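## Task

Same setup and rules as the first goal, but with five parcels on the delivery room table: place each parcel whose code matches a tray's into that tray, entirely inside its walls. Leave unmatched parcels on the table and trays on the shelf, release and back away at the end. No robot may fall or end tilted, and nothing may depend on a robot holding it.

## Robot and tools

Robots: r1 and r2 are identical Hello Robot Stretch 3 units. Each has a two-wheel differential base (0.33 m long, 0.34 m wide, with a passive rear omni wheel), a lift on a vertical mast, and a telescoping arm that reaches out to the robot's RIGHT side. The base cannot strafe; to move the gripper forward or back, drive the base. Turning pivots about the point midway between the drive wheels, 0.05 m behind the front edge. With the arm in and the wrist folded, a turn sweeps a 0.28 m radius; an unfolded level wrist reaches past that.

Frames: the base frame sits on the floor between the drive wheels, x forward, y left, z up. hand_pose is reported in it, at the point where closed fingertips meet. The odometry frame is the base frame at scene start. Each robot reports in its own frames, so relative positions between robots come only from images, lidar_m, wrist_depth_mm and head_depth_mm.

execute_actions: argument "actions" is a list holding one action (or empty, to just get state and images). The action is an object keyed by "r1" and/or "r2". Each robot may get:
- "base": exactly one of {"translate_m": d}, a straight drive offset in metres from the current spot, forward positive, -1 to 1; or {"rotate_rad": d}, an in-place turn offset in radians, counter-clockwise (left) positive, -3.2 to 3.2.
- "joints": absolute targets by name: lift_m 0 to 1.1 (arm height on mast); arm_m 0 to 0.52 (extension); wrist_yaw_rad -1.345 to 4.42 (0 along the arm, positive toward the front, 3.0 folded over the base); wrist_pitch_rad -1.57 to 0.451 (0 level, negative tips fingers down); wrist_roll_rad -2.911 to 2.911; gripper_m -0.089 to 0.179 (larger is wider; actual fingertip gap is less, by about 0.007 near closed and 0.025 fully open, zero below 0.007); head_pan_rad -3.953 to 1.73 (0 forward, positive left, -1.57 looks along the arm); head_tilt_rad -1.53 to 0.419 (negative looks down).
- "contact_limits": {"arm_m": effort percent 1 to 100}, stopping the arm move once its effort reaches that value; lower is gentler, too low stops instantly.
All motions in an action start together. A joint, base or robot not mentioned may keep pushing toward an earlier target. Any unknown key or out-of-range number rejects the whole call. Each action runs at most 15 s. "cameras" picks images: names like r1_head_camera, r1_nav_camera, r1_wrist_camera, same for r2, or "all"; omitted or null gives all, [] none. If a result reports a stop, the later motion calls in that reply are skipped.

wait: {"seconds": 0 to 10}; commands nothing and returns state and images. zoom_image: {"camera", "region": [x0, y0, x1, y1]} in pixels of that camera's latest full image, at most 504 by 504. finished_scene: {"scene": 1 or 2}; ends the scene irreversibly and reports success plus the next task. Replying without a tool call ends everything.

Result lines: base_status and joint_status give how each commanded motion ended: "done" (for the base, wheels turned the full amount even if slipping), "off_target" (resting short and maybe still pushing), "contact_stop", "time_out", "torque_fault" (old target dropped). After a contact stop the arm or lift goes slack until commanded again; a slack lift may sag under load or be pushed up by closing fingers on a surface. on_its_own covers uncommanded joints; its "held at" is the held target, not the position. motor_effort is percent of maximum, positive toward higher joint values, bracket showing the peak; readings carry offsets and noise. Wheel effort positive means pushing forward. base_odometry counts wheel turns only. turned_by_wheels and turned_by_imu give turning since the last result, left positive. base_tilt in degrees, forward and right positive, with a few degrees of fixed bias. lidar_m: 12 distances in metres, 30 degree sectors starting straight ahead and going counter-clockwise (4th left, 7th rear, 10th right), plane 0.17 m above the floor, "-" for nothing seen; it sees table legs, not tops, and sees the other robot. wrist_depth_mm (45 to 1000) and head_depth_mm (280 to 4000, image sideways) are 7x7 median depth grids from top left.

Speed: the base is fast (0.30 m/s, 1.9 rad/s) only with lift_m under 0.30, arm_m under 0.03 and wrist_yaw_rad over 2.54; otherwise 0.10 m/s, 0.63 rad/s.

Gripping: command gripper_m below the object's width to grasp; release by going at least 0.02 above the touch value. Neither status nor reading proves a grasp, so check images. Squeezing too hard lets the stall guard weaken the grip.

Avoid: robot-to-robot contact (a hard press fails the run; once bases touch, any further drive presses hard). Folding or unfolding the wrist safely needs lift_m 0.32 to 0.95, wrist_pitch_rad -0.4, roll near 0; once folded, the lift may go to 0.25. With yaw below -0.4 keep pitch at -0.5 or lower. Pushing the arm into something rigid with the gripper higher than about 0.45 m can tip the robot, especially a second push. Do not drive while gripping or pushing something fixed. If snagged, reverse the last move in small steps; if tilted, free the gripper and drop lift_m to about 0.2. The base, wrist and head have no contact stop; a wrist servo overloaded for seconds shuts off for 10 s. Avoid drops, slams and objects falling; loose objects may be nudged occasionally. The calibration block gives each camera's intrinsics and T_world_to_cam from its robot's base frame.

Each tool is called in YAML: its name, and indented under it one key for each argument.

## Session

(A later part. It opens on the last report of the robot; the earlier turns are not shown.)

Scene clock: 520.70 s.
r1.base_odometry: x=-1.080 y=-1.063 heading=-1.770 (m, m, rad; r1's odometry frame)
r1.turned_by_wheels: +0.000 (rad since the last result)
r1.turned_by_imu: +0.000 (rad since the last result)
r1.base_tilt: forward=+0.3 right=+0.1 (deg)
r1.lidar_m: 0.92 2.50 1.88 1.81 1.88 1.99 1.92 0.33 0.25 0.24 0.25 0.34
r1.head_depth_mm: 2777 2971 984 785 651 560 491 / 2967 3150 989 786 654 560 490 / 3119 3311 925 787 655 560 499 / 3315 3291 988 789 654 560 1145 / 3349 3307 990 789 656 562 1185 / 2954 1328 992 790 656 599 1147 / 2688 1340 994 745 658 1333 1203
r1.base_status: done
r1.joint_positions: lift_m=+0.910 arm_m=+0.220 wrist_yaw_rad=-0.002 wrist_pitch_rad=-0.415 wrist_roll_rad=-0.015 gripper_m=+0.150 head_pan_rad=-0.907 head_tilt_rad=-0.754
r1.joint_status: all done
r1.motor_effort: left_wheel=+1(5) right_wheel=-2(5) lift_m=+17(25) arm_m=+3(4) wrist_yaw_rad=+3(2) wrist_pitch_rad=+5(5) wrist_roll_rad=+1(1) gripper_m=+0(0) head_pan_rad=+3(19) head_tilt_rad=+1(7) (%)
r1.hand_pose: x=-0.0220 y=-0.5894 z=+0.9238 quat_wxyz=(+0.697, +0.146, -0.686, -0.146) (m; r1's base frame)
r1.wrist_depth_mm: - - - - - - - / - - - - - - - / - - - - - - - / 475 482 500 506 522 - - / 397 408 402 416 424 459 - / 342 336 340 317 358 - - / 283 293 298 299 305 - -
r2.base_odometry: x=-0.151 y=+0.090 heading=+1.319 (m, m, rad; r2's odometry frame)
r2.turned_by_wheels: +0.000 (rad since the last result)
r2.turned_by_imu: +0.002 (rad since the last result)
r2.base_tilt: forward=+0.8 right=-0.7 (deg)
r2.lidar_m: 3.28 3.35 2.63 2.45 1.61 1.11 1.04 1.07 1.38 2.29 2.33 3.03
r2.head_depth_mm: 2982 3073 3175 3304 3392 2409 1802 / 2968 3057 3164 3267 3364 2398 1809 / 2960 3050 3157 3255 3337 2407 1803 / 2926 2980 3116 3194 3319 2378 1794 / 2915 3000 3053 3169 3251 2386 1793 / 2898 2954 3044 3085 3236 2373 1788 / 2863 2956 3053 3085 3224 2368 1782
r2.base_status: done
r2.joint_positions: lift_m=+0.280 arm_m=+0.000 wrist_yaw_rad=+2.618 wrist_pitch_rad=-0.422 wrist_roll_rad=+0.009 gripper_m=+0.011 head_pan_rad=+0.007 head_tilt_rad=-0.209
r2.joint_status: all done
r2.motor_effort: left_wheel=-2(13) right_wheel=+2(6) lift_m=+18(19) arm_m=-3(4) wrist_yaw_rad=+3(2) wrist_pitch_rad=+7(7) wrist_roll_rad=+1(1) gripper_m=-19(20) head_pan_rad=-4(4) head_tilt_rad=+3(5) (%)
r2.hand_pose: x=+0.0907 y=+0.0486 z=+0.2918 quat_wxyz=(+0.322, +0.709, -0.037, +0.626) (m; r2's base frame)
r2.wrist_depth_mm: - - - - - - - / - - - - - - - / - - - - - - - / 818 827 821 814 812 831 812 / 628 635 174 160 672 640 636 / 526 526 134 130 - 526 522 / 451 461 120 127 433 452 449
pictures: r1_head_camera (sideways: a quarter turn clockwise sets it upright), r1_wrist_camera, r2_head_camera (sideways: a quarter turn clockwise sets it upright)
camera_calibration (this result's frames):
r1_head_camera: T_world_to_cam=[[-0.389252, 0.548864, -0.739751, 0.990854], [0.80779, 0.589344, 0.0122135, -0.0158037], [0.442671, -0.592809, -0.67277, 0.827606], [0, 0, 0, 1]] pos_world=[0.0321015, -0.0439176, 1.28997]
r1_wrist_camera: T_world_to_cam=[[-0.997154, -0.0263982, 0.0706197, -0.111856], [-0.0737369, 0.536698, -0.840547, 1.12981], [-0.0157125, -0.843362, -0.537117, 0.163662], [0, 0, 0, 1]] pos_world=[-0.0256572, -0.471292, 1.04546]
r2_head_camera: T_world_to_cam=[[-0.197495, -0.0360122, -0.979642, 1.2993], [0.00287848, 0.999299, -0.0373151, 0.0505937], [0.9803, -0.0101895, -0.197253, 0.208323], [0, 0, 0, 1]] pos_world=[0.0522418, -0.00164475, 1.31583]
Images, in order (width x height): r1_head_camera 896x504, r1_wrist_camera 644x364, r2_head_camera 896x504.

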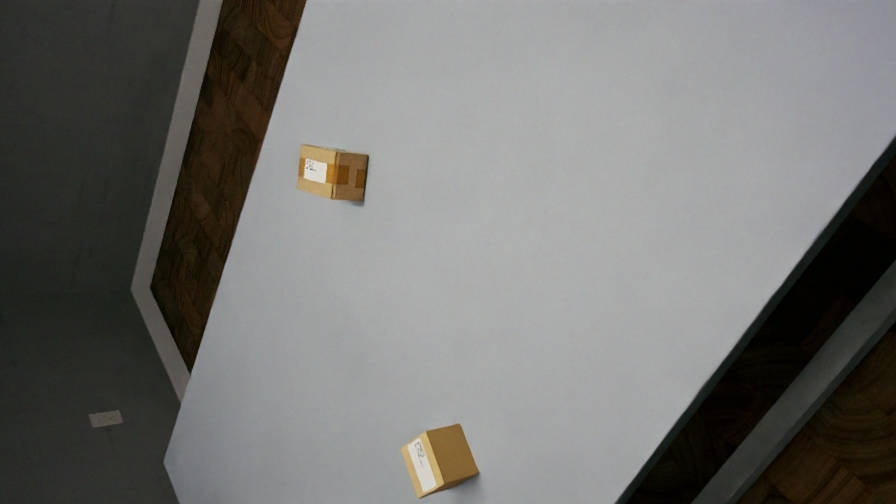

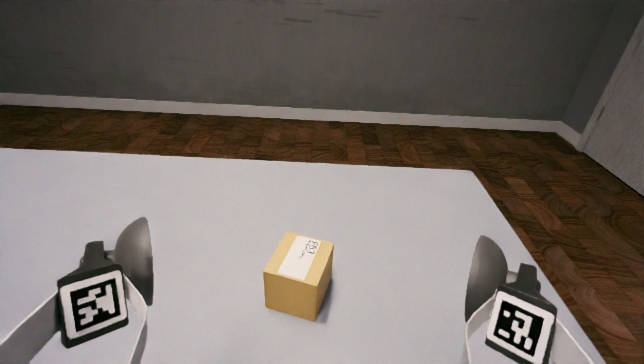

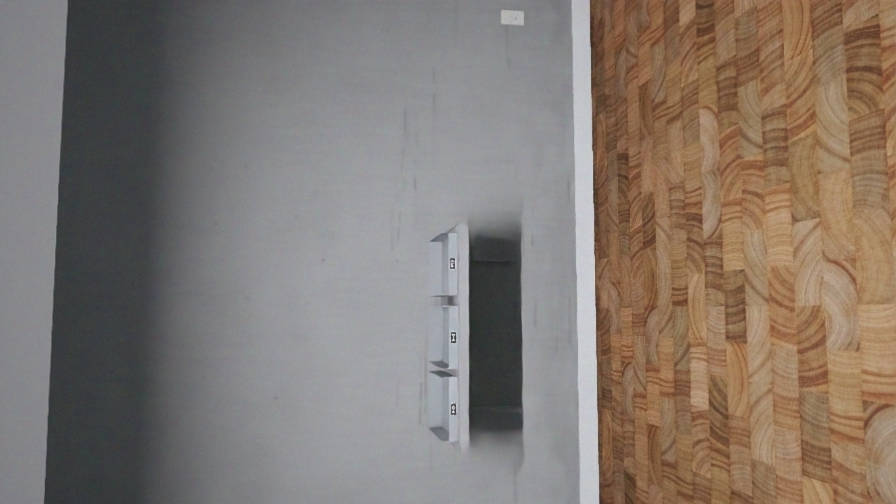

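execute_actions:
  actions:
    - {"r1":{"base":{"translate_m":0.41},"joints":{"arm_m":0.26,"lift_m":0.9,"head_pan_rad":-0.7,"head_tilt_rad":-0.8}},"r2":{"base":{"translate_m":1.0}}}
  cameras: ["r1_head_camera","r1_wrist_camera","r2_head_camera"]

Scene clock: 547.53 s.
r1.base_odometry: x=-1.161 y=-1.465 heading=-1.770 (m, m, rad; r1's odometry frame)
r1.turned_by_wheels: +0.000 (rad since the last result)
r1.turned_by_imu: +0.001 (rad since the last result)
r1.base_tilt: forward=+0.3 right=+0.0 (deg)
r1.lidar_m: 2.00 2.09 1.87 1.81 1.88 2.41 2.32 0.34 0.25 0.24 0.25 0.34
r1.head_depth_mm: 3059 2993 932 757 636 542 483 / 2950 3026 935 753 633 548 491 / 2688 1209 930 756 633 547 1157 / 2481 2680 932 755 635 582 1136 / 2252 2524 936 720 636 1325 1178 / 2112 2314 932 758 1249 1300 1197 / 1954 2139 937 779 1248 1363 1192
r1.base_status: done
r1.joint_positions: lift_m=+0.900 arm_m=+0.260 wrist_yaw_rad=-0.002 wrist_pitch_rad=-0.415 wrist_roll_rad=-0.015 gripper_m=+0.150 head_pan_rad=-0.707 head_tilt_rad=-0.790
r1.joint_status: all done
r1.motor_effort: left_wheel=+1(5) right_wheel=-3(5) lift_m=+17(20) arm_m=+3(5) wrist_yaw_rad=+2(3) wrist_pitch_rad=+5(5) wrist_roll_rad=+1(1) gripper_m=+0(0) head_pan_rad=+3(16) head_tilt_rad=-6(12) (%)
r1.hand_pose: x=-0.0220 y=-0.6294 z=+0.9138 quat_wxyz=(+0.697, +0.146, -0.686, -0.146) (m; r1's base frame)
r1.wrist_depth_mm: - - - - - - - / - - - - - - - / - - - - - - - / 459 466 482 491 508 524 - / 380 400 388 395 406 421 424 / 328 326 318 292 343 - 356 / 273 281 285 289 293 - 306
r2.base_odometry: x=+0.098 y=+1.058 heading=+1.319 (m, m, rad; r2's odometry frame)
r2.turned_by_wheels: +0.000 (rad since the last result)
r2.turned_by_imu: +0.002 (rad since the last result)
r2.base_tilt: forward=+0.8 right=-0.6 (deg)
r2.lidar_m: 2.28 2.32 2.71 2.53 2.58 2.16 2.04 2.08 2.36 2.22 2.26 2.43
r2.head_depth_mm: 2080 2158 2232 2294 2387 2419 1807 / 2070 2146 2212 2279 2350 2408 1800 / 2048 2119 2183 2267 2337 2394 1803 / 2047 2102 2170 2235 2325 2368 1807 / 2016 2078 2148 2201 2309 2355 1792 / 2005 2057 2135 2191 2276 2333 1792 / 1998 2045 2130 2151 2260 2299 1785
r2.base_status: done
r2.joint_positions: lift_m=+0.280 arm_m=+0.000 wrist_yaw_rad=+2.618 wrist_pitch_rad=-0.422 wrist_roll_rad=+0.009 gripper_m=+0.011 head_pan_rad=+0.007 head_tilt_rad=-0.209
r2.joint_status: not commanded
r2.motor_effort: left_wheel=-3(7) right_wheel=+1(7) lift_m=+19(18) arm_m=-4(4) wrist_yaw_rad=+3(2) wrist_pitch_rad=+7(7) wrist_roll_rad=+1(1) gripper_m=-19(19) head_pan_rad=-5(4) head_tilt_rad=+4(3) (%)
r2.hand_pose: x=+0.0907 y=+0.0486 z=+0.2918 quat_wxyz=(+0.322, +0.709, -0.037, +0.626) (m; r2's base frame)
r2.wrist_depth_mm: - - - - - - - / - - - - - - - / - - - - - - - / 841 820 820 816 811 820 810 / 641 636 174 161 665 640 643 / 532 525 134 130 - 520 529 / 455 458 120 126 432 446 449
pictures: r1_head_camera (sideways: a quarter turn clockwise sets it upright), r1_wrist_camera, r2_head_camera (sideways: a quarter turn clockwise sets it upright)
camera_calibration (this result's frames):
r1_head_camera: T_world_to_cam=[[-0.510343, 0.477562, -0.715182, 0.959573], [0.674959, 0.737773, 0.0110071, -0.0134223], [0.532899, -0.477101, -0.698852, 0.860979], [0, 0, 0, 1]] pos_world=[0.039956, -0.037579, 1.28811]
r1_wrist_camera: T_world_to_cam=[[-0.997154, -0.0263989, 0.0706199, -0.112206], [-0.0737373, 0.536705, -0.840542, 1.14286], [-0.0157126, -0.843357, -0.537124, 0.124565], [0, 0, 0, 1]] pos_world=[-0.0256572, -0.51129, 1.03546]
r2_head_camera: T_world_to_cam=[[-0.197495, -0.0360122, -0.979642, 1.2993], [0.00287853, 0.999299, -0.0373151, 0.0505937], [0.9803, -0.0101895, -0.197253, 0.208323], [0, 0, 0, 1]] pos_world=[0.0522418, -0.00164475, 1.31583]
Images, in order (width x height): r1_head_camera 896x504, r1_wrist_camera 644x364, r2_head_camera 896x504.

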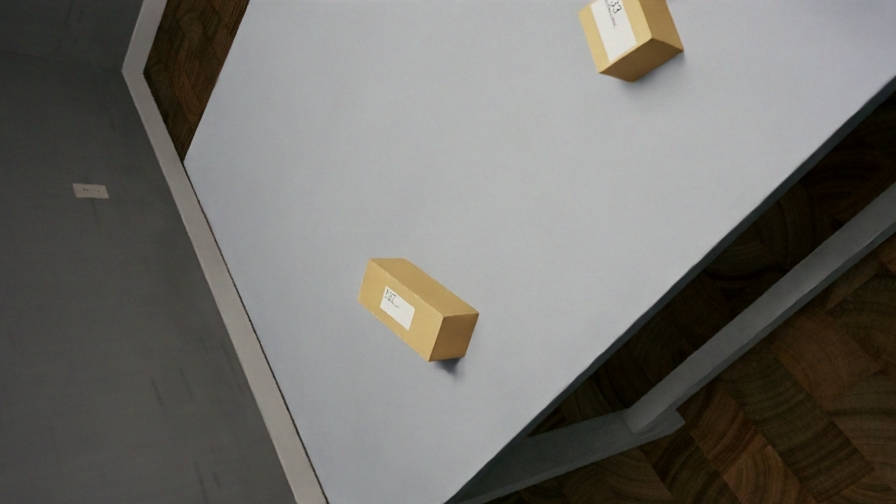

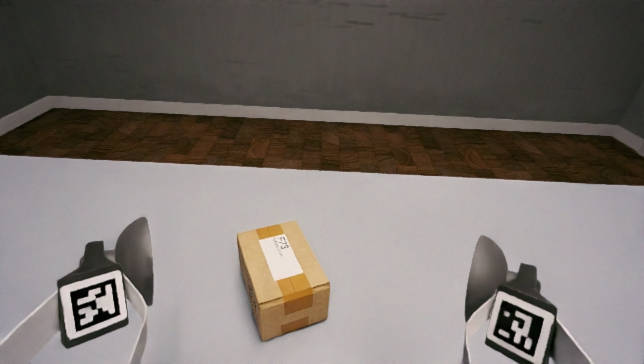

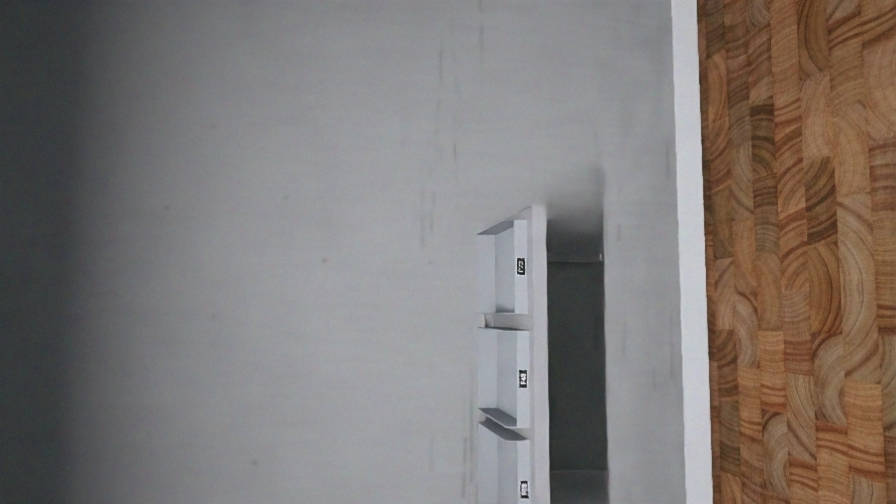

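zoom_image:
  camera: "r1_wrist_camera"
  region: [230, 210, 340, 300]

zoom_image:
  camera: "r1_head_camera"
  region: [350, 250, 490, 370]

zoom_image:
  camera: "r2_head_camera"
  region: [480, 234, 580, 504]

zoom_image:
  camera: "r1_head_camera"
  region: [570, 0, 700, 90]

Region (230, 210, 340, 300) of r1_wrist_camera's 644x364 image, scaled by 4.582; it fills the top 412 rows of this view, and the rest is white.

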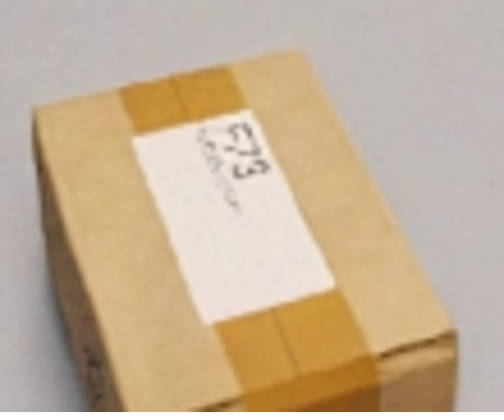

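Region (350, 250, 490, 370) of r1_head_camera's 896x504 image, scaled by 3.600, with more detail than that image has; it fills the top 432 rows of this view, and the rest is white.

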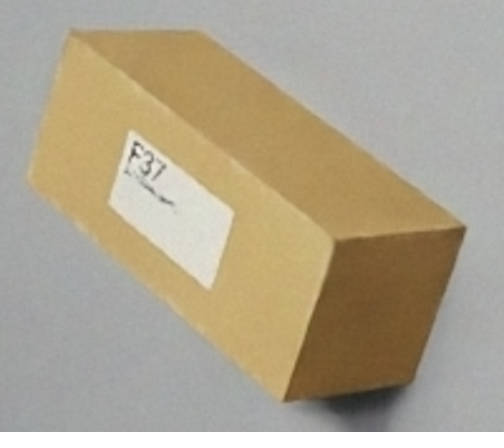

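Region (480, 234, 580, 504) of r2_head_camera's 896x504 image, scaled by 1.867, with more detail than that image has; it fills the left 187 columns of this view, and the rest is white.

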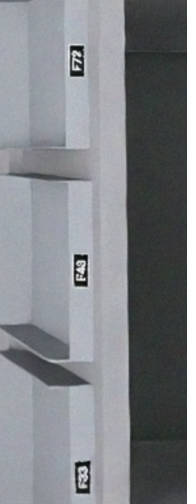

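Region (570, 0, 700, 90) of r1_head_camera's 896x504 image, scaled by 3.877, with more detail than that image has; it fills the top 349 rows of this view, and the rest is white.

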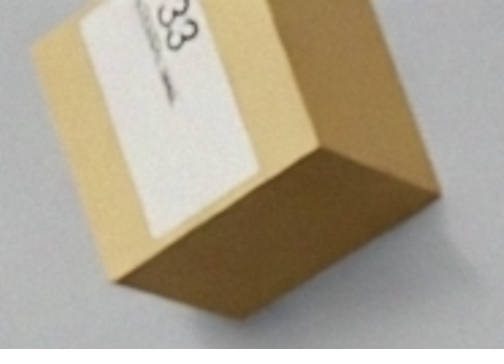

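zoom_image:
  camera: "r2_head_camera"
  region: [500, 465, 550, 504]

zoom_image:
  camera: "r2_head_camera"
  region: [500, 358, 550, 398]

Region (500, 465, 550, 504) of r2_head_camera's 896x504 image, scaled by 10.080, with more detail than that image has; it fills the top 393 rows of this view, and the rest is white.

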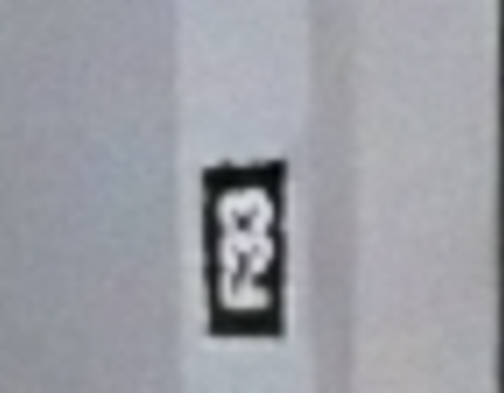

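Region (500, 358, 550, 398) of r2_head_camera's 896x504 image, scaled by 10.080, with more detail than that image has; it fills the top 403 rows of this view, and the rest is white.

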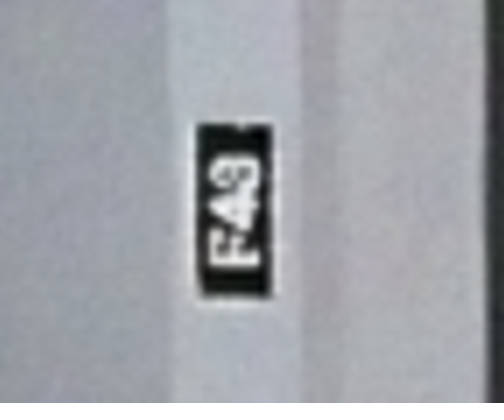

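execute_actions:
  actions:
    - {"r1":{"base":{"translate_m":0.24},"joints":{"arm_m":0.01,"wrist_yaw_rad":-0.35,"head_pan_rad":-1.3,"head_tilt_rad":-1.0}},"r2":{"base":{"translate_m":1.0}}}
  cameras: ["r1_head_camera","r1_wrist_camera","r2_head_camera"]

Scene clock: 580.20 s.
r1.base_odometry: x=-1.209 y=-1.700 heading=-1.770 (m, m, rad; r1's odometry frame)
r1.turned_by_wheels: +0.000 (rad since the last result)
r1.turned_by_imu: +0.000 (rad since the last result)
r1.base_tilt: forward=+0.3 right=+0.1 (deg)
r1.lidar_m: 1.77 1.83 1.88 1.81 1.87 2.57 0.90 0.34 0.25 0.24 0.25 0.34
r1.head_depth_mm: 2565 846 737 - - - 1105 / 2557 842 720 634 - 1213 1115 / 2545 842 720 626 557 1216 1130 / 2518 841 720 629 556 1042 1148 / 2522 840 721 628 556 1193 1131 / 2531 841 718 605 557 1215 1131 / 1008 838 716 594 567 1218 1134
r1.base_status: done
r1.joint_positions: lift_m=+0.900 arm_m=+0.010 wrist_yaw_rad=-0.348 wrist_pitch_rad=-0.415 wrist_roll_rad=-0.015 gripper_m=+0.150 head_pan_rad=-1.293 head_tilt_rad=-0.988
r1.joint_status: all done
r1.motor_effort: left_wheel=+0(6) right_wheel=-3(2) lift_m=+17(17) arm_m=-3(1) wrist_yaw_rad=-2(4) wrist_pitch_rad=+5(5) wrist_roll_rad=+1(1) gripper_m=+0(0) head_pan_rad=-3(27) head_tilt_rad=-7(25) (%)
r1.hand_pose: x=-0.0982 y=-0.3666 z=+0.9138 quat_wxyz=(+0.662, +0.026, -0.701, -0.263) (m; r1's base frame)
r1.wrist_depth_mm: - - - - - - - / - - - - - - - / 600 610 619 576 673 655 715 / 463 473 482 499 508 521 542 / 383 400 395 402 416 419 427 / 326 329 332 338 344 - 357 / 272 281 289 285 298 - 307
r2.base_odometry: x=+0.347 y=+2.027 heading=+1.319 (m, m, rad; r2's odometry frame)
r2.turned_by_wheels: +0.000 (rad since the last result)
r2.turned_by_imu: +0.002 (rad since the last result)
r2.base_tilt: forward=+0.8 right=-0.6 (deg)
r2.lidar_m: 1.29 1.32 1.71 2.63 2.68 3.22 3.03 3.07 2.29 2.14 1.98 1.37
r2.head_depth_mm: 1162 1199 1244 1283 1334 1379 1427 / 1156 1188 1230 1269 1317 1365 1415 / 1143 1183 1215 1261 1301 1018 1404 / 1135 1173 1210 1248 1281 1007 1386 / 1126 1164 1199 1241 1268 1006 1375 / 1120 1150 1188 1229 1261 974 1371 / 1110 1142 1179 1220 1244 999 1350
r2.base_status: done
r2.joint_positions: lift_m=+0.280 arm_m=+0.000 wrist_yaw_rad=+2.618 wrist_pitch_rad=-0.422 wrist_roll_rad=+0.009 gripper_m=+0.011 head_pan_rad=+0.007 head_tilt_rad=-0.209
r2.joint_status: not commanded
r2.motor_effort: left_wheel=-3(7) right_wheel=+1(5) lift_m=+18(18) arm_m=-3(3) wrist_yaw_rad=+2(3) wrist_pitch_rad=+7(7) wrist_roll_rad=+0(1) gripper_m=-19(19) head_pan_rad=-4(4) head_tilt_rad=+3(4) (%)
r2.hand_pose: x=+0.0907 y=+0.0486 z=+0.2918 quat_wxyz=(+0.322, +0.709, -0.037, +0.626) (m; r2's base frame)
r2.wrist_depth_mm: - - - - - - 939 / - - - - - - 970 / - - - - - - 978 / 832 815 817 829 818 814 809 / 634 637 174 160 665 633 645 / 525 530 134 130 - 524 526 / 454 459 120 126 433 448 448
pictures: r1_head_camera (sideways: a quarter turn clockwise sets it upright), r1_wrist_camera, r2_head_camera (sideways: a quarter turn clockwise sets it upright)
camera_calibration (this result's frames):
r1_head_camera: T_world_to_cam=[[-0.195855, 0.802074, -0.564196, 0.760923], [0.970772, 0.239966, 0.00414715, -0.00629391], [0.138715, -0.546894, -0.82563, 1.02824], [0, 0, 0, 1]] pos_world=[0.0125093, -0.0464692, 1.27828]
r1_wrist_camera: T_world_to_cam=[[-0.94699, 0.313406, 0.0706196, -0.0517625], [0.112688, 0.529897, -0.840542, 1.01206], [-0.300852, -0.788027, -0.537124, 0.337213], [0, 0, 0, 1]] pos_world=[-0.0616135, -0.25433, 1.03546]
r2_head_camera: T_world_to_cam=[[-0.197496, -0.0360122, -0.979642, 1.2993], [0.00287869, 0.999299, -0.0373151, 0.0505937], [0.9803, -0.0101897, -0.197254, 0.208323], [0, 0, 0, 1]] pos_world=[0.0522418, -0.00164476, 1.31583]
Images, in order (width x height): r1_head_camera 896x504, r1_wrist_camera 644x364, r2_head_camera 896x504.

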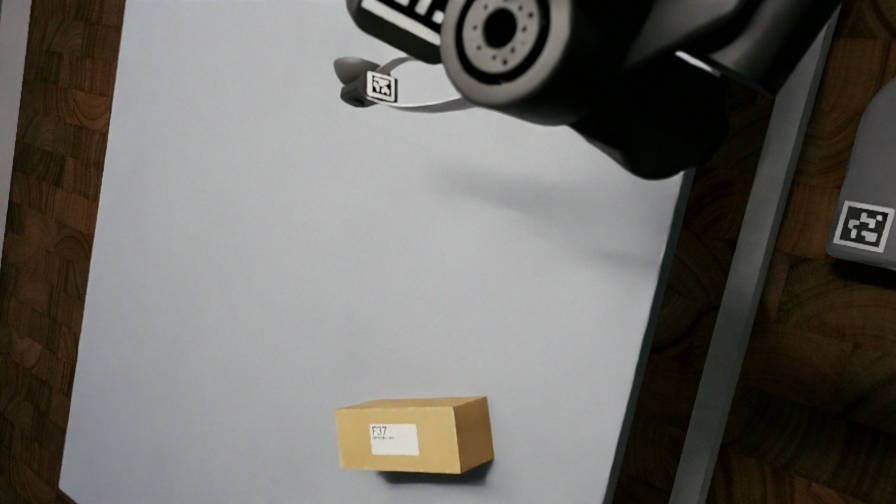

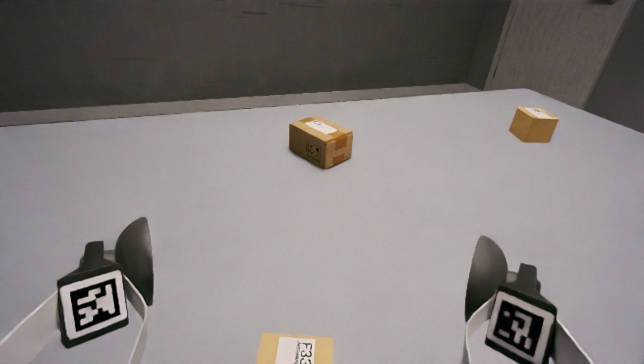

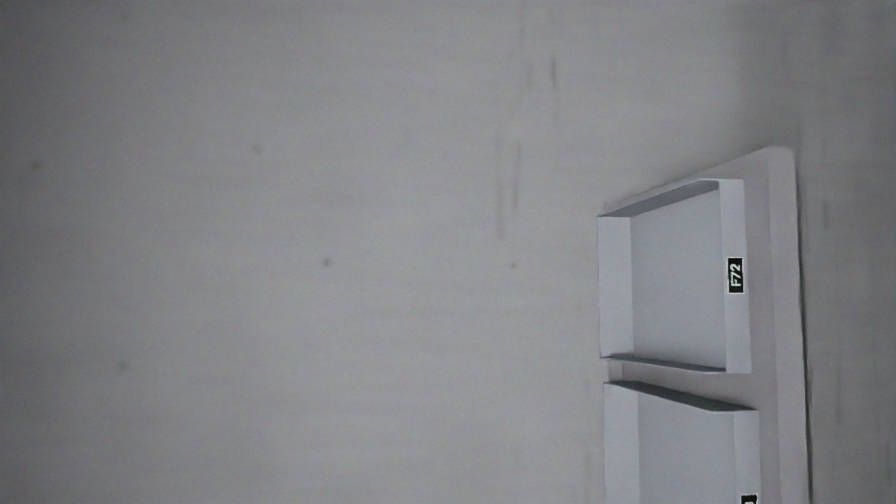

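execute_actions:
  actions:
    - {"r1":{"joints":{"lift_m":0.787}},"r2":{"base":{"translate_m":0.12},"joints":{"lift_m":0.4,"head_tilt_rad":-0.6}}}
  cameras: ["r1_wrist_camera"]

Scene clock: 597.63 s.
r1.base_odometry: x=-1.209 y=-1.700 heading=-1.770 (m, m, rad; r1's odometry frame)
r1.turned_by_wheels: +0.000 (rad since the last result)
r1.turned_by_imu: -0.001 (rad since the last result)
r1.base_tilt: forward=+0.3 right=+0.1 (deg)
r1.lidar_m: 1.77 1.83 1.88 1.81 1.88 2.58 0.90 0.34 0.25 0.24 0.25 0.34
r1.head_depth_mm: 2522 842 723 628 - - - / 2525 840 719 640 - - - / 2539 843 719 629 556 523 1136 / 2518 840 720 627 557 1043 1148 / 2523 840 716 628 558 1198 1134 / 2519 839 720 605 557 1213 1137 / 1009 839 718 595 566 1214 1135
r1.base_status: not commanded
r1.joint_positions: lift_m=+0.787 arm_m=+0.010 wrist_yaw_rad=-0.348 wrist_pitch_rad=-0.415 wrist_roll_rad=-0.015 gripper_m=+0.150 head_pan_rad=-1.293 head_tilt_rad=-0.988
r1.joint_status: all done
r1.motor_effort: left_wheel=+0(0) right_wheel=-3(2) lift_m=+17(17) arm_m=-3(3) wrist_yaw_rad=-2(2) wrist_pitch_rad=+5(5) wrist_roll_rad=+1(1) gripper_m=+0(0) head_pan_rad=-1(2) head_tilt_rad=-7(7) (%)
r1.hand_pose: x=-0.0982 y=-0.3666 z=+0.8008 quat_wxyz=(+0.662, +0.026, -0.701, -0.263) (m; r1's base frame)
r1.wrist_depth_mm: - - - - - - - / 491 496 526 466 576 584 594 / 345 357 371 382 394 409 418 / 272 276 284 291 298 304 314 / 223 234 221 166 239 246 251 / 194 192 143 136 201 - 208 / 159 165 156 150 173 - 180
r2.base_odometry: x=+0.377 y=+2.143 heading=+1.319 (m, m, rad; r2's odometry frame)
r2.turned_by_wheels: +0.000 (rad since the last result)
r2.turned_by_imu: +0.001 (rad since the last result)
r2.base_tilt: forward=+0.8 right=-0.7 (deg)
r2.lidar_m: 1.17 1.19 1.55 2.64 2.69 3.35 3.14 3.21 2.27 2.13 1.80 1.25
r2.head_depth_mm: 995 1092 1206 1355 1544 1524 1284 / 988 1078 1197 1337 1515 1522 1284 / 982 1075 1181 1000 1500 1518 1281 / 972 1065 1162 986 1487 1519 1279 / 966 1058 1145 979 1464 1511 1279 / 961 1050 1136 974 1454 1514 1275 / 953 1041 1119 976 1434 1506 1272
r2.base_status: done
r2.joint_positions: lift_m=+0.400 arm_m=+0.000 wrist_yaw_rad=+2.618 wrist_pitch_rad=-0.423 wrist_roll_rad=+0.009 gripper_m=+0.011 head_pan_rad=+0.007 head_tilt_rad=-0.593
r2.joint_status: all done
r2.motor_effort: left_wheel=-3(11) right_wheel=+2(6) lift_m=+25(25) arm_m=-4(4) wrist_yaw_rad=+1(2) wrist_pitch_rad=+7(7) wrist_roll_rad=+1(1) gripper_m=-19(19) head_pan_rad=-4(4) head_tilt_rad=-3(27) (%)
r2.hand_pose: x=+0.0907 y=+0.0485 z=+0.4113 quat_wxyz=(+0.323, +0.709, -0.037, +0.626) (m; r2's base frame)
r2.wrist_depth_mm: - - - - - - 856 / - - - - - - 866 / - - - - - - 921 / - - - - - - 933 / 822 818 174 160 853 823 823 / 671 676 134 130 - 680 681 / 588 572 543 126 557 569 575
pictures: r1_wrist_camera
camera_calibration (this result's frames):
r1_wrist_camera: T_world_to_cam=[[-0.946991, 0.313402, 0.0706179, -0.0437824], [0.112706, 0.529948, -0.840508, 0.917053], [-0.30084, -0.787994, -0.537178, 0.276577], [0, 0, 0, 1]] pos_world=[-0.0616134, -0.254327, 0.922453]
Images, in order (width x height): r1_wrist_camera 644x364.

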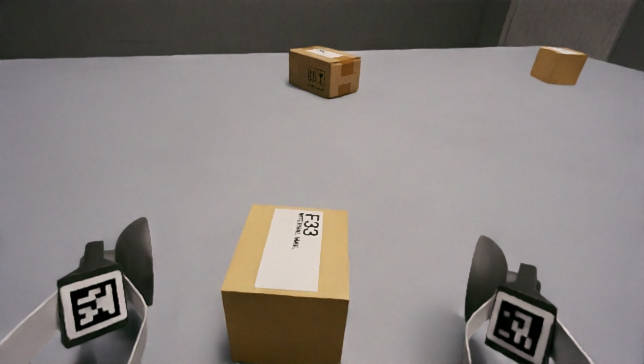

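execute_actions:
  actions:
    - {"r1":{"joints":{"gripper_m":0.018}},"r2":{"base":{"translate_m":0.17},"joints":{"lift_m":0.58}}}
  cameras: ["r1_wrist_camera","r2_head_camera"]

Scene clock: 603.60 s.
r1.base_odometry: x=-1.209 y=-1.700 heading=-1.770 (m, m, rad; r1's odometry frame)
r1.turned_by_wheels: +0.000 (rad since the last result)
r1.turned_by_imu: -0.001 (rad since the last result)
r1.base_tilt: forward=+0.3 right=+0.1 (deg)
r1.lidar_m: 1.77 1.84 1.88 1.81 1.87 2.57 0.90 0.34 0.25 0.24 0.25 0.34
r1.head_depth_mm: 2524 840 720 641 - - - / 2535 840 722 628 576 - - / 2574 842 720 629 559 524 1141 / 2527 843 720 627 558 1044 1147 / 2516 841 719 628 556 1199 1135 / 2536 840 717 606 556 1216 1134 / 1010 838 718 596 568 1215 1133
r1.base_status: not commanded
r1.joint_positions: lift_m=+0.787 arm_m=+0.010 wrist_yaw_rad=-0.348 wrist_pitch_rad=-0.417 wrist_roll_rad=-0.015 gripper_m=+0.019 head_pan_rad=-1.293 head_tilt_rad=-0.988
r1.joint_status: all done
r1.motor_effort: left_wheel=+0(0) right_wheel=-3(3) lift_m=+17(17) arm_m=-3(3) wrist_yaw_rad=-2(2) wrist_pitch_rad=+6(6) wrist_roll_rad=+1(1) gripper_m=-17(89) head_pan_rad=-2(3) head_tilt_rad=-8(8) (%)
r1.hand_pose: x=-0.0981 y=-0.3663 z=+0.8002 quat_wxyz=(+0.662, +0.027, -0.701, -0.264) (m; r1's base frame)
r1.wrist_depth_mm: - - - - - - - / 482 501 524 464 566 588 582 / 343 354 364 380 391 403 417 / 271 277 282 289 296 304 311 / 222 223 230 159 242 243 247 / 188 191 137 134 207 203 207 / 163 165 159 144 168 175 178
r2.base_odometry: x=+0.420 y=+2.308 heading=+1.319 (m, m, rad; r2's odometry frame)
r2.turned_by_wheels: +0.000 (rad since the last result)
r2.turned_by_imu: +0.001 (rad since the last result)
r2.base_tilt: forward=+0.8 right=-0.6 (deg)
r2.lidar_m: 1.00 1.02 1.33 2.65 2.70 3.48 3.32 3.28 2.25 2.12 1.54 1.06
r2.head_depth_mm: 845 925 1026 1147 1302 1445 1287 / 839 919 1017 1138 1263 1442 1289 / 831 912 1009 1028 746 1435 1283 / 826 903 1000 988 736 1419 1280 / 820 897 993 981 731 1398 1275 / 815 891 981 944 743 1400 1272 / 808 885 975 966 746 1394 1269
r2.base_status: done
r2.joint_positions: lift_m=+0.580 arm_m=+0.000 wrist_yaw_rad=+2.618 wrist_pitch_rad=-0.423 wrist_roll_rad=+0.009 gripper_m=+0.011 head_pan_rad=+0.007 head_tilt_rad=-0.593
r2.joint_status: all done
r2.motor_effort: left_wheel=-3(4) right_wheel=+2(4) lift_m=+24(28) arm_m=-4(4) wrist_yaw_rad=+2(3) wrist_pitch_rad=+7(7) wrist_roll_rad=+1(1) gripper_m=-18(19) head_pan_rad=-3(4) head_tilt_rad=-3(3) (%)
r2.hand_pose: x=+0.0907 y=+0.0485 z=+0.5913 quat_wxyz=(+0.323, +0.709, -0.037, +0.626) (m; r2's base frame)
r2.wrist_depth_mm: - - - - - 856 718 / - - - - - 895 750 / - - - - - 956 785 / - - - - - - 822 / - - 174 161 - - 847 / 903 907 134 130 - 901 842 / 779 781 720 127 748 778 778
pictures: r1_wrist_camera, r2_head_camera (sideways: a quarter turn clockwise sets it upright)
camera_calibration (this result's frames):
r1_wrist_camera: T_world_to_cam=[[-0.947053, 0.313232, 0.0705456, -0.0437431], [0.113433, 0.531952, -0.839143, 0.916116], [-0.300373, -0.78671, -0.539317, 0.278768], [0, 0, 0, 1]] pos_world=[-0.06161, -0.254318, 0.922182]
r2_head_camera: T_world_to_cam=[[-0.549844, -0.0383618, -0.834386, 1.11189], [-0.011711, 0.999201, -0.038222, 0.0518442], [0.835185, -0.0112447, -0.549854, 0.668066], [0, 0, 0, 1]] pos_world=[0.054012, -0.00163667, 1.29706]
Images, in order (width x height): r1_wrist_camera 644x364, r2_head_camera 896x504.

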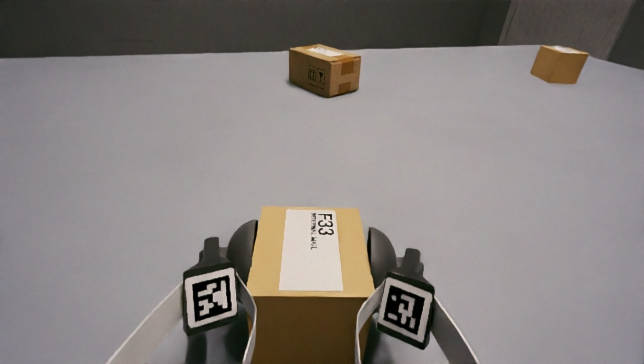

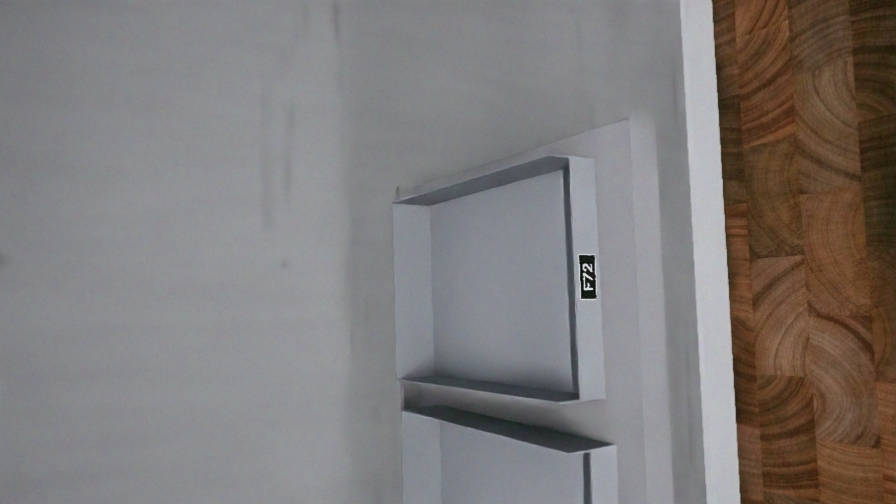

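execute_actions:
  actions:
    - {"r1":{"joints":{"gripper_m":0.008}},"r2":{"base":{"rotate_rad":0.6},"joints":{"lift_m":0.69,"wrist_yaw_rad":1.7}}}
  cameras: []

execute_actions:
  actions:
    - {"r1":{"joints":{"lift_m":0.95}},"r2":{"base":{"rotate_rad":1.04},"joints":{"lift_m":0.89,"wrist_yaw_rad":0.0,"head_pan_rad":-1.57,"head_tilt_rad":-0.65}}}
  cameras: ["r1_wrist_camera","r2_head_camera","r2_wrist_camera"]

Scene clock: 616.83 s.
r1.base_odometry: x=-1.209 y=-1.700 heading=-1.770 (m, m, rad; r1's odometry frame)
r1.turned_by_wheels: +0.000 (rad since the last result)
r1.turned_by_imu: -0.001 (rad since the last result)
r1.base_tilt: forward=+0.3 right=+0.1 (deg)
r1.lidar_m: 1.77 1.84 1.87 1.81 1.87 2.57 0.90 0.34 0.25 0.24 0.25 0.34
r1.head_depth_mm: 2515 840 718 640 - - - / 2527 842 720 628 575 - - / 2504 840 720 629 557 523 1135 / 2571 843 716 627 557 1041 1148 / 2525 838 720 628 558 1198 1132 / 2507 842 717 604 557 1213 1132 / 1001 837 716 595 565 1213 1132
r1.base_status: not commanded
r1.joint_positions: lift_m=+0.787 arm_m=+0.010 wrist_yaw_rad=-0.348 wrist_pitch_rad=-0.417 wrist_roll_rad=-0.015 gripper_m=+0.012 head_pan_rad=-1.293 head_tilt_rad=-0.988
r1.joint_status: all done
r1.motor_effort: left_wheel=+1(0) right_wheel=-2(2) lift_m=+17(17) arm_m=-3(3) wrist_yaw_rad=-2(2) wrist_pitch_rad=+6(6) wrist_roll_rad=+1(1) gripper_m=-20(67) head_pan_rad=-2(3) head_tilt_rad=-7(7) (%)
r1.hand_pose: x=-0.0981 y=-0.3663 z=+0.8002 quat_wxyz=(+0.662, +0.027, -0.701, -0.264) (m; r1's base frame)
r1.wrist_depth_mm: - - - - - - - / 482 500 518 469 558 598 574 / 345 356 365 381 388 401 418 / 272 276 283 290 295 305 313 / 223 225 230 158 241 245 250 / 188 192 136 133 209 204 209 / 163 165 160 144 167 175 178
r2.base_odometry: x=+0.420 y=+2.308 heading=+1.918 (m, m, rad; r2's odometry frame)
r2.turned_by_wheels: +0.600 (rad since the last result)
r2.turned_by_imu: +0.596 (rad since the last result)
r2.base_tilt: forward=+0.9 right=-0.7 (deg)
r2.lidar_m: 1.04 1.42 2.65 2.75 3.46 3.31 3.03 2.20 2.12 1.42 1.04 1.00
r2.head_depth_mm: 825 894 966 960 766 1284 1284 / 863 936 1023 991 749 1394 1283 / 905 985 1079 986 750 1454 1285 / 953 1044 1128 923 793 1511 1283 / 1003 1099 1185 979 847 1519 1279 / 1062 1170 1289 980 1685 1506 1274 / 1129 1253 1412 939 1775 1501 1277
r2.base_status: done
r2.joint_positions: lift_m=+0.690 arm_m=+0.000 wrist_yaw_rad=+1.703 wrist_pitch_rad=-0.423 wrist_roll_rad=+0.009 gripper_m=+0.011 head_pan_rad=+0.007 head_tilt_rad=-0.593
r2.joint_status: all done
r2.motor_effort: left_wheel=-3(7) right_wheel=+3(4) lift_m=+24(25) arm_m=-3(3) wrist_yaw_rad=-3(4) wrist_pitch_rad=+7(7) wrist_roll_rad=+1(1) gripper_m=-19(20) head_pan_rad=-4(4) head_tilt_rad=-3(4) (%)
r2.hand_pose: x=+0.2005 y=-0.1158 z=+0.7013 quat_wxyz=(+0.566, +0.620, -0.346, +0.419) (m; r2's base frame)
r2.wrist_depth_mm: - - 593 498 432 392 344 / - - - 997 422 349 313 / - - - - 948 788 681 / - - - - 993 834 730 / - - 174 160 - 913 779 / - - 134 130 - 967 832 / 901 889 840 127 877 895 837
pictures: none
No camera images: the call's "cameras" was empty. Leave "cameras" out to get every camera's image.

Scene clock: 619.50 s.
r1.base_odometry: x=-1.209 y=-1.700 heading=-1.770 (m, m, rad; r1's odometry frame)
r1.turned_by_wheels: +0.000 (rad since the last result)
r1.turned_by_imu: +0.000 (rad since the last result)
r1.base_tilt: forward=+0.3 right=+0.1 (deg)
r1.lidar_m: 1.77 1.83 1.88 1.81 1.88 2.58 0.90 0.34 0.25 0.24 0.25 0.34
r1.head_depth_mm: 2556 842 745 - - - 1110 / 2547 842 719 640 - 1200 1122 / 2518 841 719 628 566 1028 1133 / 2572 838 718 627 557 1041 1156 / 2524 838 720 626 557 1195 1134 / 2511 842 718 605 556 1216 1136 / 1007 839 717 595 565 1210 1137
r1.base_status: not commanded
r1.joint_positions: lift_m=+0.950 arm_m=+0.010 wrist_yaw_rad=-0.348 wrist_pitch_rad=-0.419 wrist_roll_rad=-0.015 gripper_m=+0.012 head_pan_rad=-1.293 head_tilt_rad=-0.988
r1.joint_status: all done
r1.motor_effort: left_wheel=+1(1) right_wheel=-3(3) lift_m=+33(39) arm_m=-3(3) wrist_yaw_rad=-2(2) wrist_pitch_rad=+6(6) wrist_roll_rad=+1(1) gripper_m=-19(19) head_pan_rad=-2(3) head_tilt_rad=-7(6) (%)
r1.hand_pose: x=-0.0980 y=-0.3662 z=+0.9621 quat_wxyz=(+0.661, +0.027, -0.701, -0.265) (m; r1's base frame)
r1.wrist_depth_mm: - - - - - - - / - - - - - - - / - - - 743 782 819 - / 541 556 574 554 587 602 635 / 444 449 459 159 493 494 495 / 383 380 136 133 414 412 418 / 330 329 326 143 338 354 356
r2.base_odometry: x=+0.420 y=+2.308 heading=+2.958 (m, m, rad; r2's odometry frame)
r2.turned_by_wheels: +1.040 (rad since the last result)
r2.turned_by_imu: +1.032 (rad since the last result)
r2.base_tilt: forward=+0.9 right=-0.7 (deg)
r2.lidar_m: 2.65 2.74 3.47 3.32 3.05 2.21 2.12 1.44 1.04 1.00 1.04 1.40
r2.head_depth_mm: 837 923 1027 1159 1336 1468 - / 835 922 1026 1116 755 1460 - / 836 923 1012 915 731 - - / 835 918 1003 914 732 - - / 832 918 1004 883 728 1441 1241 / 831 915 1003 906 743 1439 1245 / 830 916 1007 904 726 1437 1242
r2.base_status: done
r2.joint_positions: lift_m=+0.890 arm_m=+0.000 wrist_yaw_rad=+0.003 wrist_pitch_rad=-0.423 wrist_roll_rad=+0.009 gripper_m=+0.011 head_pan_rad=-1.563 head_tilt_rad=-0.642
r2.joint_status: all done
r2.motor_effort: left_wheel=-3(8) right_wheel=+2(4) lift_m=+25(27) arm_m=-4(4) wrist_yaw_rad=-2(4) wrist_pitch_rad=+7(7) wrist_roll_rad=+1(0) gripper_m=-19(19) head_pan_rad=-3(53) head_tilt_rad=-3(10) (%)
r2.hand_pose: x=-0.0209 y=-0.3689 z=+0.9013 quat_wxyz=(+0.689, +0.149, -0.694, -0.148) (m; r2's base frame)
r2.wrist_depth_mm: 662 657 683 679 696 703 727 / 699 717 730 722 755 769 780 / 584 676 655 703 801 846 852 / 490 514 487 512 866 910 951 / 385 391 174 161 438 - - / - - 133 130 - - - / - - - 127 - - -
pictures: r1_wrist_camera, r2_head_camera (sideways: a quarter turn clockwise sets it upright), r2_wrist_camera
camera_calibration (this result's frames):
r1_wrist_camera: T_world_to_cam=[[-0.947084, 0.313146, 0.0705075, -0.0551618], [0.113813, 0.532997, -0.838427, 1.05166], [-0.30013, -0.786037, -0.540434, 0.367596], [0, 0, 0, 1]] pos_world=[-0.0616084, -0.254312, 1.08429]
r2_head_camera: T_world_to_cam=[[-0.0393202, 0.589931, -0.806495, 1.07241], [0.999172, 0.0147403, -0.0379318, 0.0452976], [-0.0104891, -0.807319, -0.590022, 0.725483], [0, 0, 0, 1]] pos_world=[0.00451698, -0.0476191, 1.29466]
r2_wrist_camera: T_world_to_cam=[[-0.997622, 0.0686357, -0.00626415, 0.00366773], [0.0423171, 0.53826, -0.841716, 0.992769], [-0.0544, -0.83998, -0.539884, 0.335876], [0, 0, 0, 1]] pos_world=[-0.0200804, -0.25249, 1.01699]
Images, in order (width x height): r1_wrist_camera 644x364, r2_head_camera 896x504, r2_wrist_camera 644x364.

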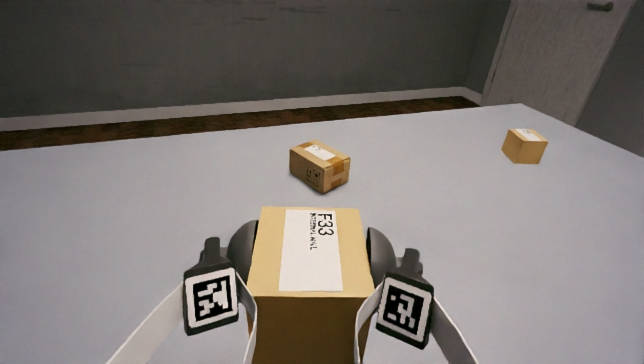

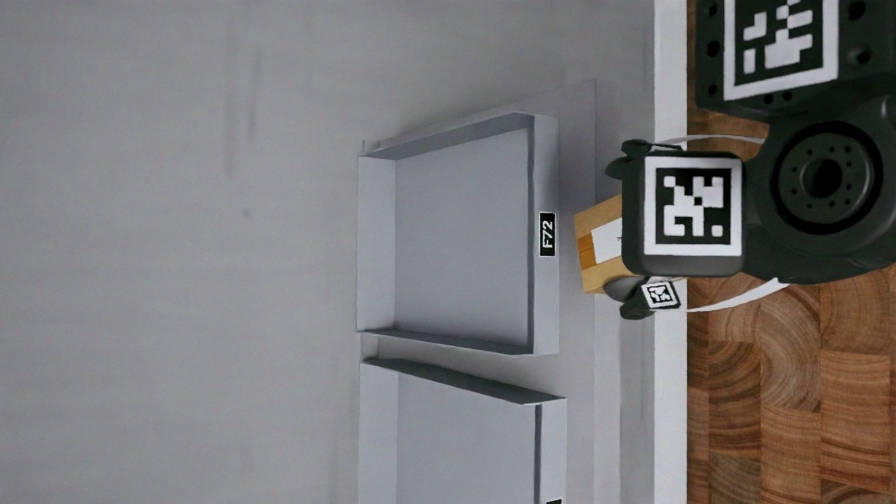

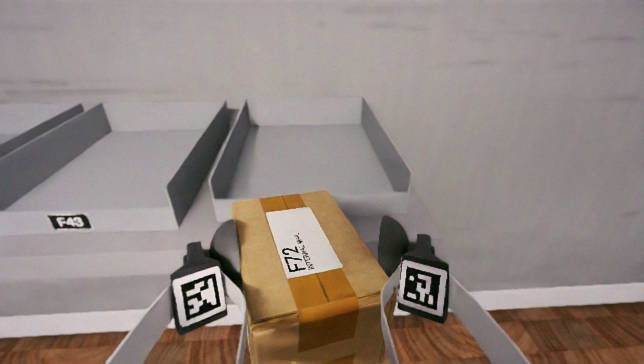

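execute_actions:
  actions:
    - {"r1":{"base":{"translate_m":-0.37},"joints":{"lift_m":0.97,"head_pan_rad":-1.9,"head_tilt_rad":-0.7}},"r2":{"joints":{"arm_m":0.36,"head_tilt_rad":-0.6}}}
  cameras: ["r2_head_camera","r2_wrist_camera","r1_head_camera"]

Scene clock: 632.10 s.
r1.base_odometry: x=-1.135 y=-1.337 heading=-1.770 (m, m, rad; r1's odometry frame)
r1.turned_by_wheels: +0.000 (rad since the last result)
r1.turned_by_imu: -0.003 (rad since the last result)
r1.base_tilt: forward=+0.3 right=+0.1 (deg)
r1.lidar_m: 0.92 2.22 1.88 1.81 1.88 2.28 2.20 0.34 0.25 0.24 0.25 0.34
r1.head_depth_mm: 3139 3391 2676 - - 555 532 / 3028 3389 1125 - - - - / 2895 3257 1085 - - - - / 2831 3121 2722 - - - - / 2726 3087 2679 - - - - / 2657 2939 2699 901 - - - / 2563 2819 2687 846 690 583 504
r1.base_status: done
r1.joint_positions: lift_m=+0.970 arm_m=+0.010 wrist_yaw_rad=-0.348 wrist_pitch_rad=-0.419 wrist_roll_rad=-0.015 gripper_m=+0.012 head_pan_rad=-1.893 head_tilt_rad=-0.705
r1.joint_status: all done
r1.motor_effort: left_wheel=+1(3) right_wheel=-2(8) lift_m=+33(37) arm_m=-3(2) wrist_yaw_rad=-2(2) wrist_pitch_rad=+6(6) wrist_roll_rad=+1(1) gripper_m=-20(19) head_pan_rad=-3(28) head_tilt_rad=+2(24) (%)
r1.hand_pose: x=-0.0980 y=-0.3661 z=+0.9821 quat_wxyz=(+0.661, +0.027, -0.701, -0.265) (m; r1's base frame)
r1.wrist_depth_mm: - - - - - - - / - - - - - - - / - - - 809 - - - / 572 593 596 583 634 - - / 455 478 490 159 518 514 - / 403 409 136 133 446 438 445 / 351 350 345 144 361 375 384
r2.base_odometry: x=+0.420 y=+2.308 heading=+2.958 (m, m, rad; r2's odometry frame)
r2.turned_by_wheels: +0.000 (rad since the last result)
r2.turned_by_imu: +0.002 (rad since the last result)
r2.base_tilt: forward=+0.8 right=-0.7 (deg)
r2.lidar_m: 2.64 2.73 3.46 3.32 3.04 2.21 2.12 1.44 1.04 1.00 1.04 1.40
r2.head_depth_mm: 834 915 1013 - - 1428 1281 / 833 914 982 1129 760 1439 1276 / 832 914 981 864 737 1431 1276 / 830 912 991 878 735 1426 1271 / 829 909 1006 962 734 1419 1271 / 828 906 1003 934 743 1425 1265 / 828 906 1002 955 726 1419 1260
r2.base_status: not commanded
r2.joint_positions: lift_m=+0.890 arm_m=+0.360 wrist_yaw_rad=+0.002 wrist_pitch_rad=-0.423 wrist_roll_rad=+0.009 gripper_m=+0.011 head_pan_rad=-1.563 head_tilt_rad=-0.606
r2.joint_status: all done
r2.motor_effort: left_wheel=-2(3) right_wheel=+2(2) lift_m=+24(24) arm_m=+4(4) wrist_yaw_rad=-2(4) wrist_pitch_rad=+7(7) wrist_roll_rad=+1(0) gripper_m=-19(19) head_pan_rad=-5(5) head_tilt_rad=+3(7) (%)
r2.hand_pose: x=-0.0211 y=-0.7285 z=+0.9013 quat_wxyz=(+0.689, +0.149, -0.694, -0.149) (m; r2's base frame)
r2.wrist_depth_mm: 337 342 349 353 362 367 373 / 364 370 377 382 392 400 411 / 394 403 411 419 425 437 444 / 426 432 434 391 455 477 494 / 377 367 174 161 388 536 553 / 325 281 134 130 - 599 624 / 236 263 261 126 270 688 725
pictures: r1_head_camera (sideways: a quarter turn clockwise sets it upright), r2_head_camera (sideways: a quarter turn clockwise sets it upright), r2_wrist_camera
camera_calibration (this result's frames):
r1_head_camera: T_world_to_cam=[[0.230878, 0.59239, -0.771861, 1.02892], [0.937618, -0.347393, 0.0138406, -0.0187148], [-0.25994, -0.726906, -0.63564, 0.783594], [0, 0, 0, 1]] pos_world=[-0.0163207, -0.0464257, 1.29253]
r2_head_camera: T_world_to_cam=[[-0.0389574, 0.56059, -0.827177, 1.09937], [0.999185, 0.0131391, -0.0381539, 0.0455884], [-0.0105203, -0.827989, -0.560645, 0.687264], [0, 0, 0, 1]] pos_world=[0.00450756, -0.0478467, 1.29642]
r2_wrist_camera: T_world_to_cam=[[-0.997545, 0.0697425, -0.00626405, 0.0289036], [0.0429142, 0.538212, -0.841716, 1.18627], [-0.0553319, -0.839919, -0.539884, 0.0338991], [0, 0, 0, 1]] pos_world=[-0.0201995, -0.61201, 1.01699]
Images, in order (width x height): r1_head_camera 896x504, r2_head_camera 896x504, r2_wrist_camera 644x364.

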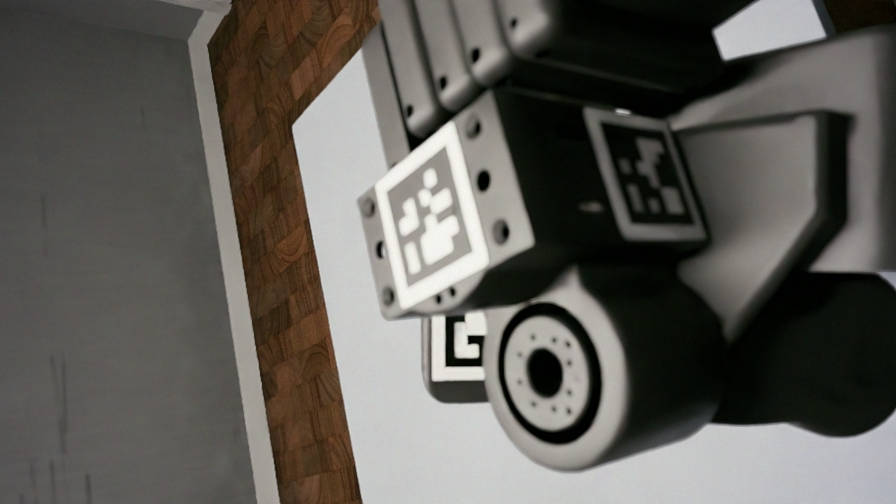

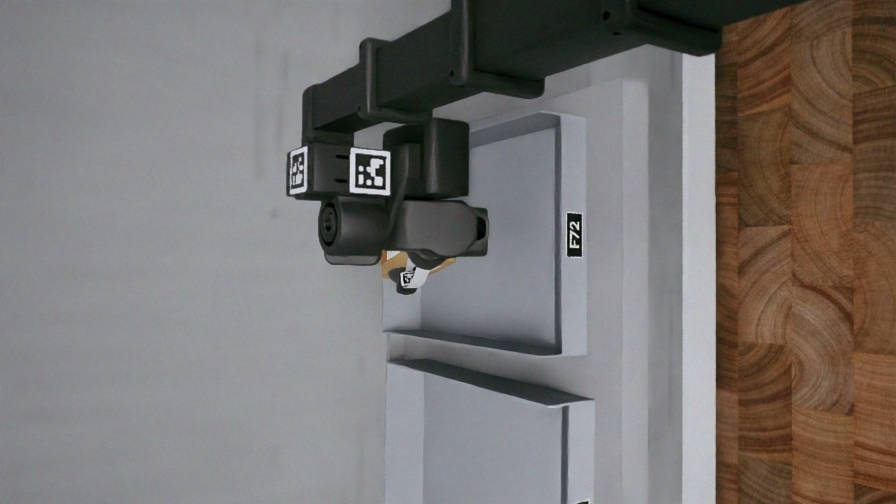

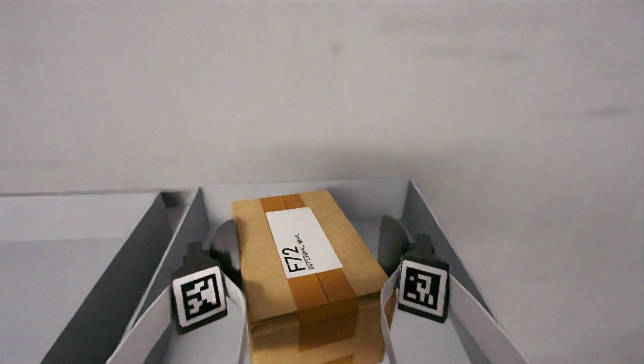

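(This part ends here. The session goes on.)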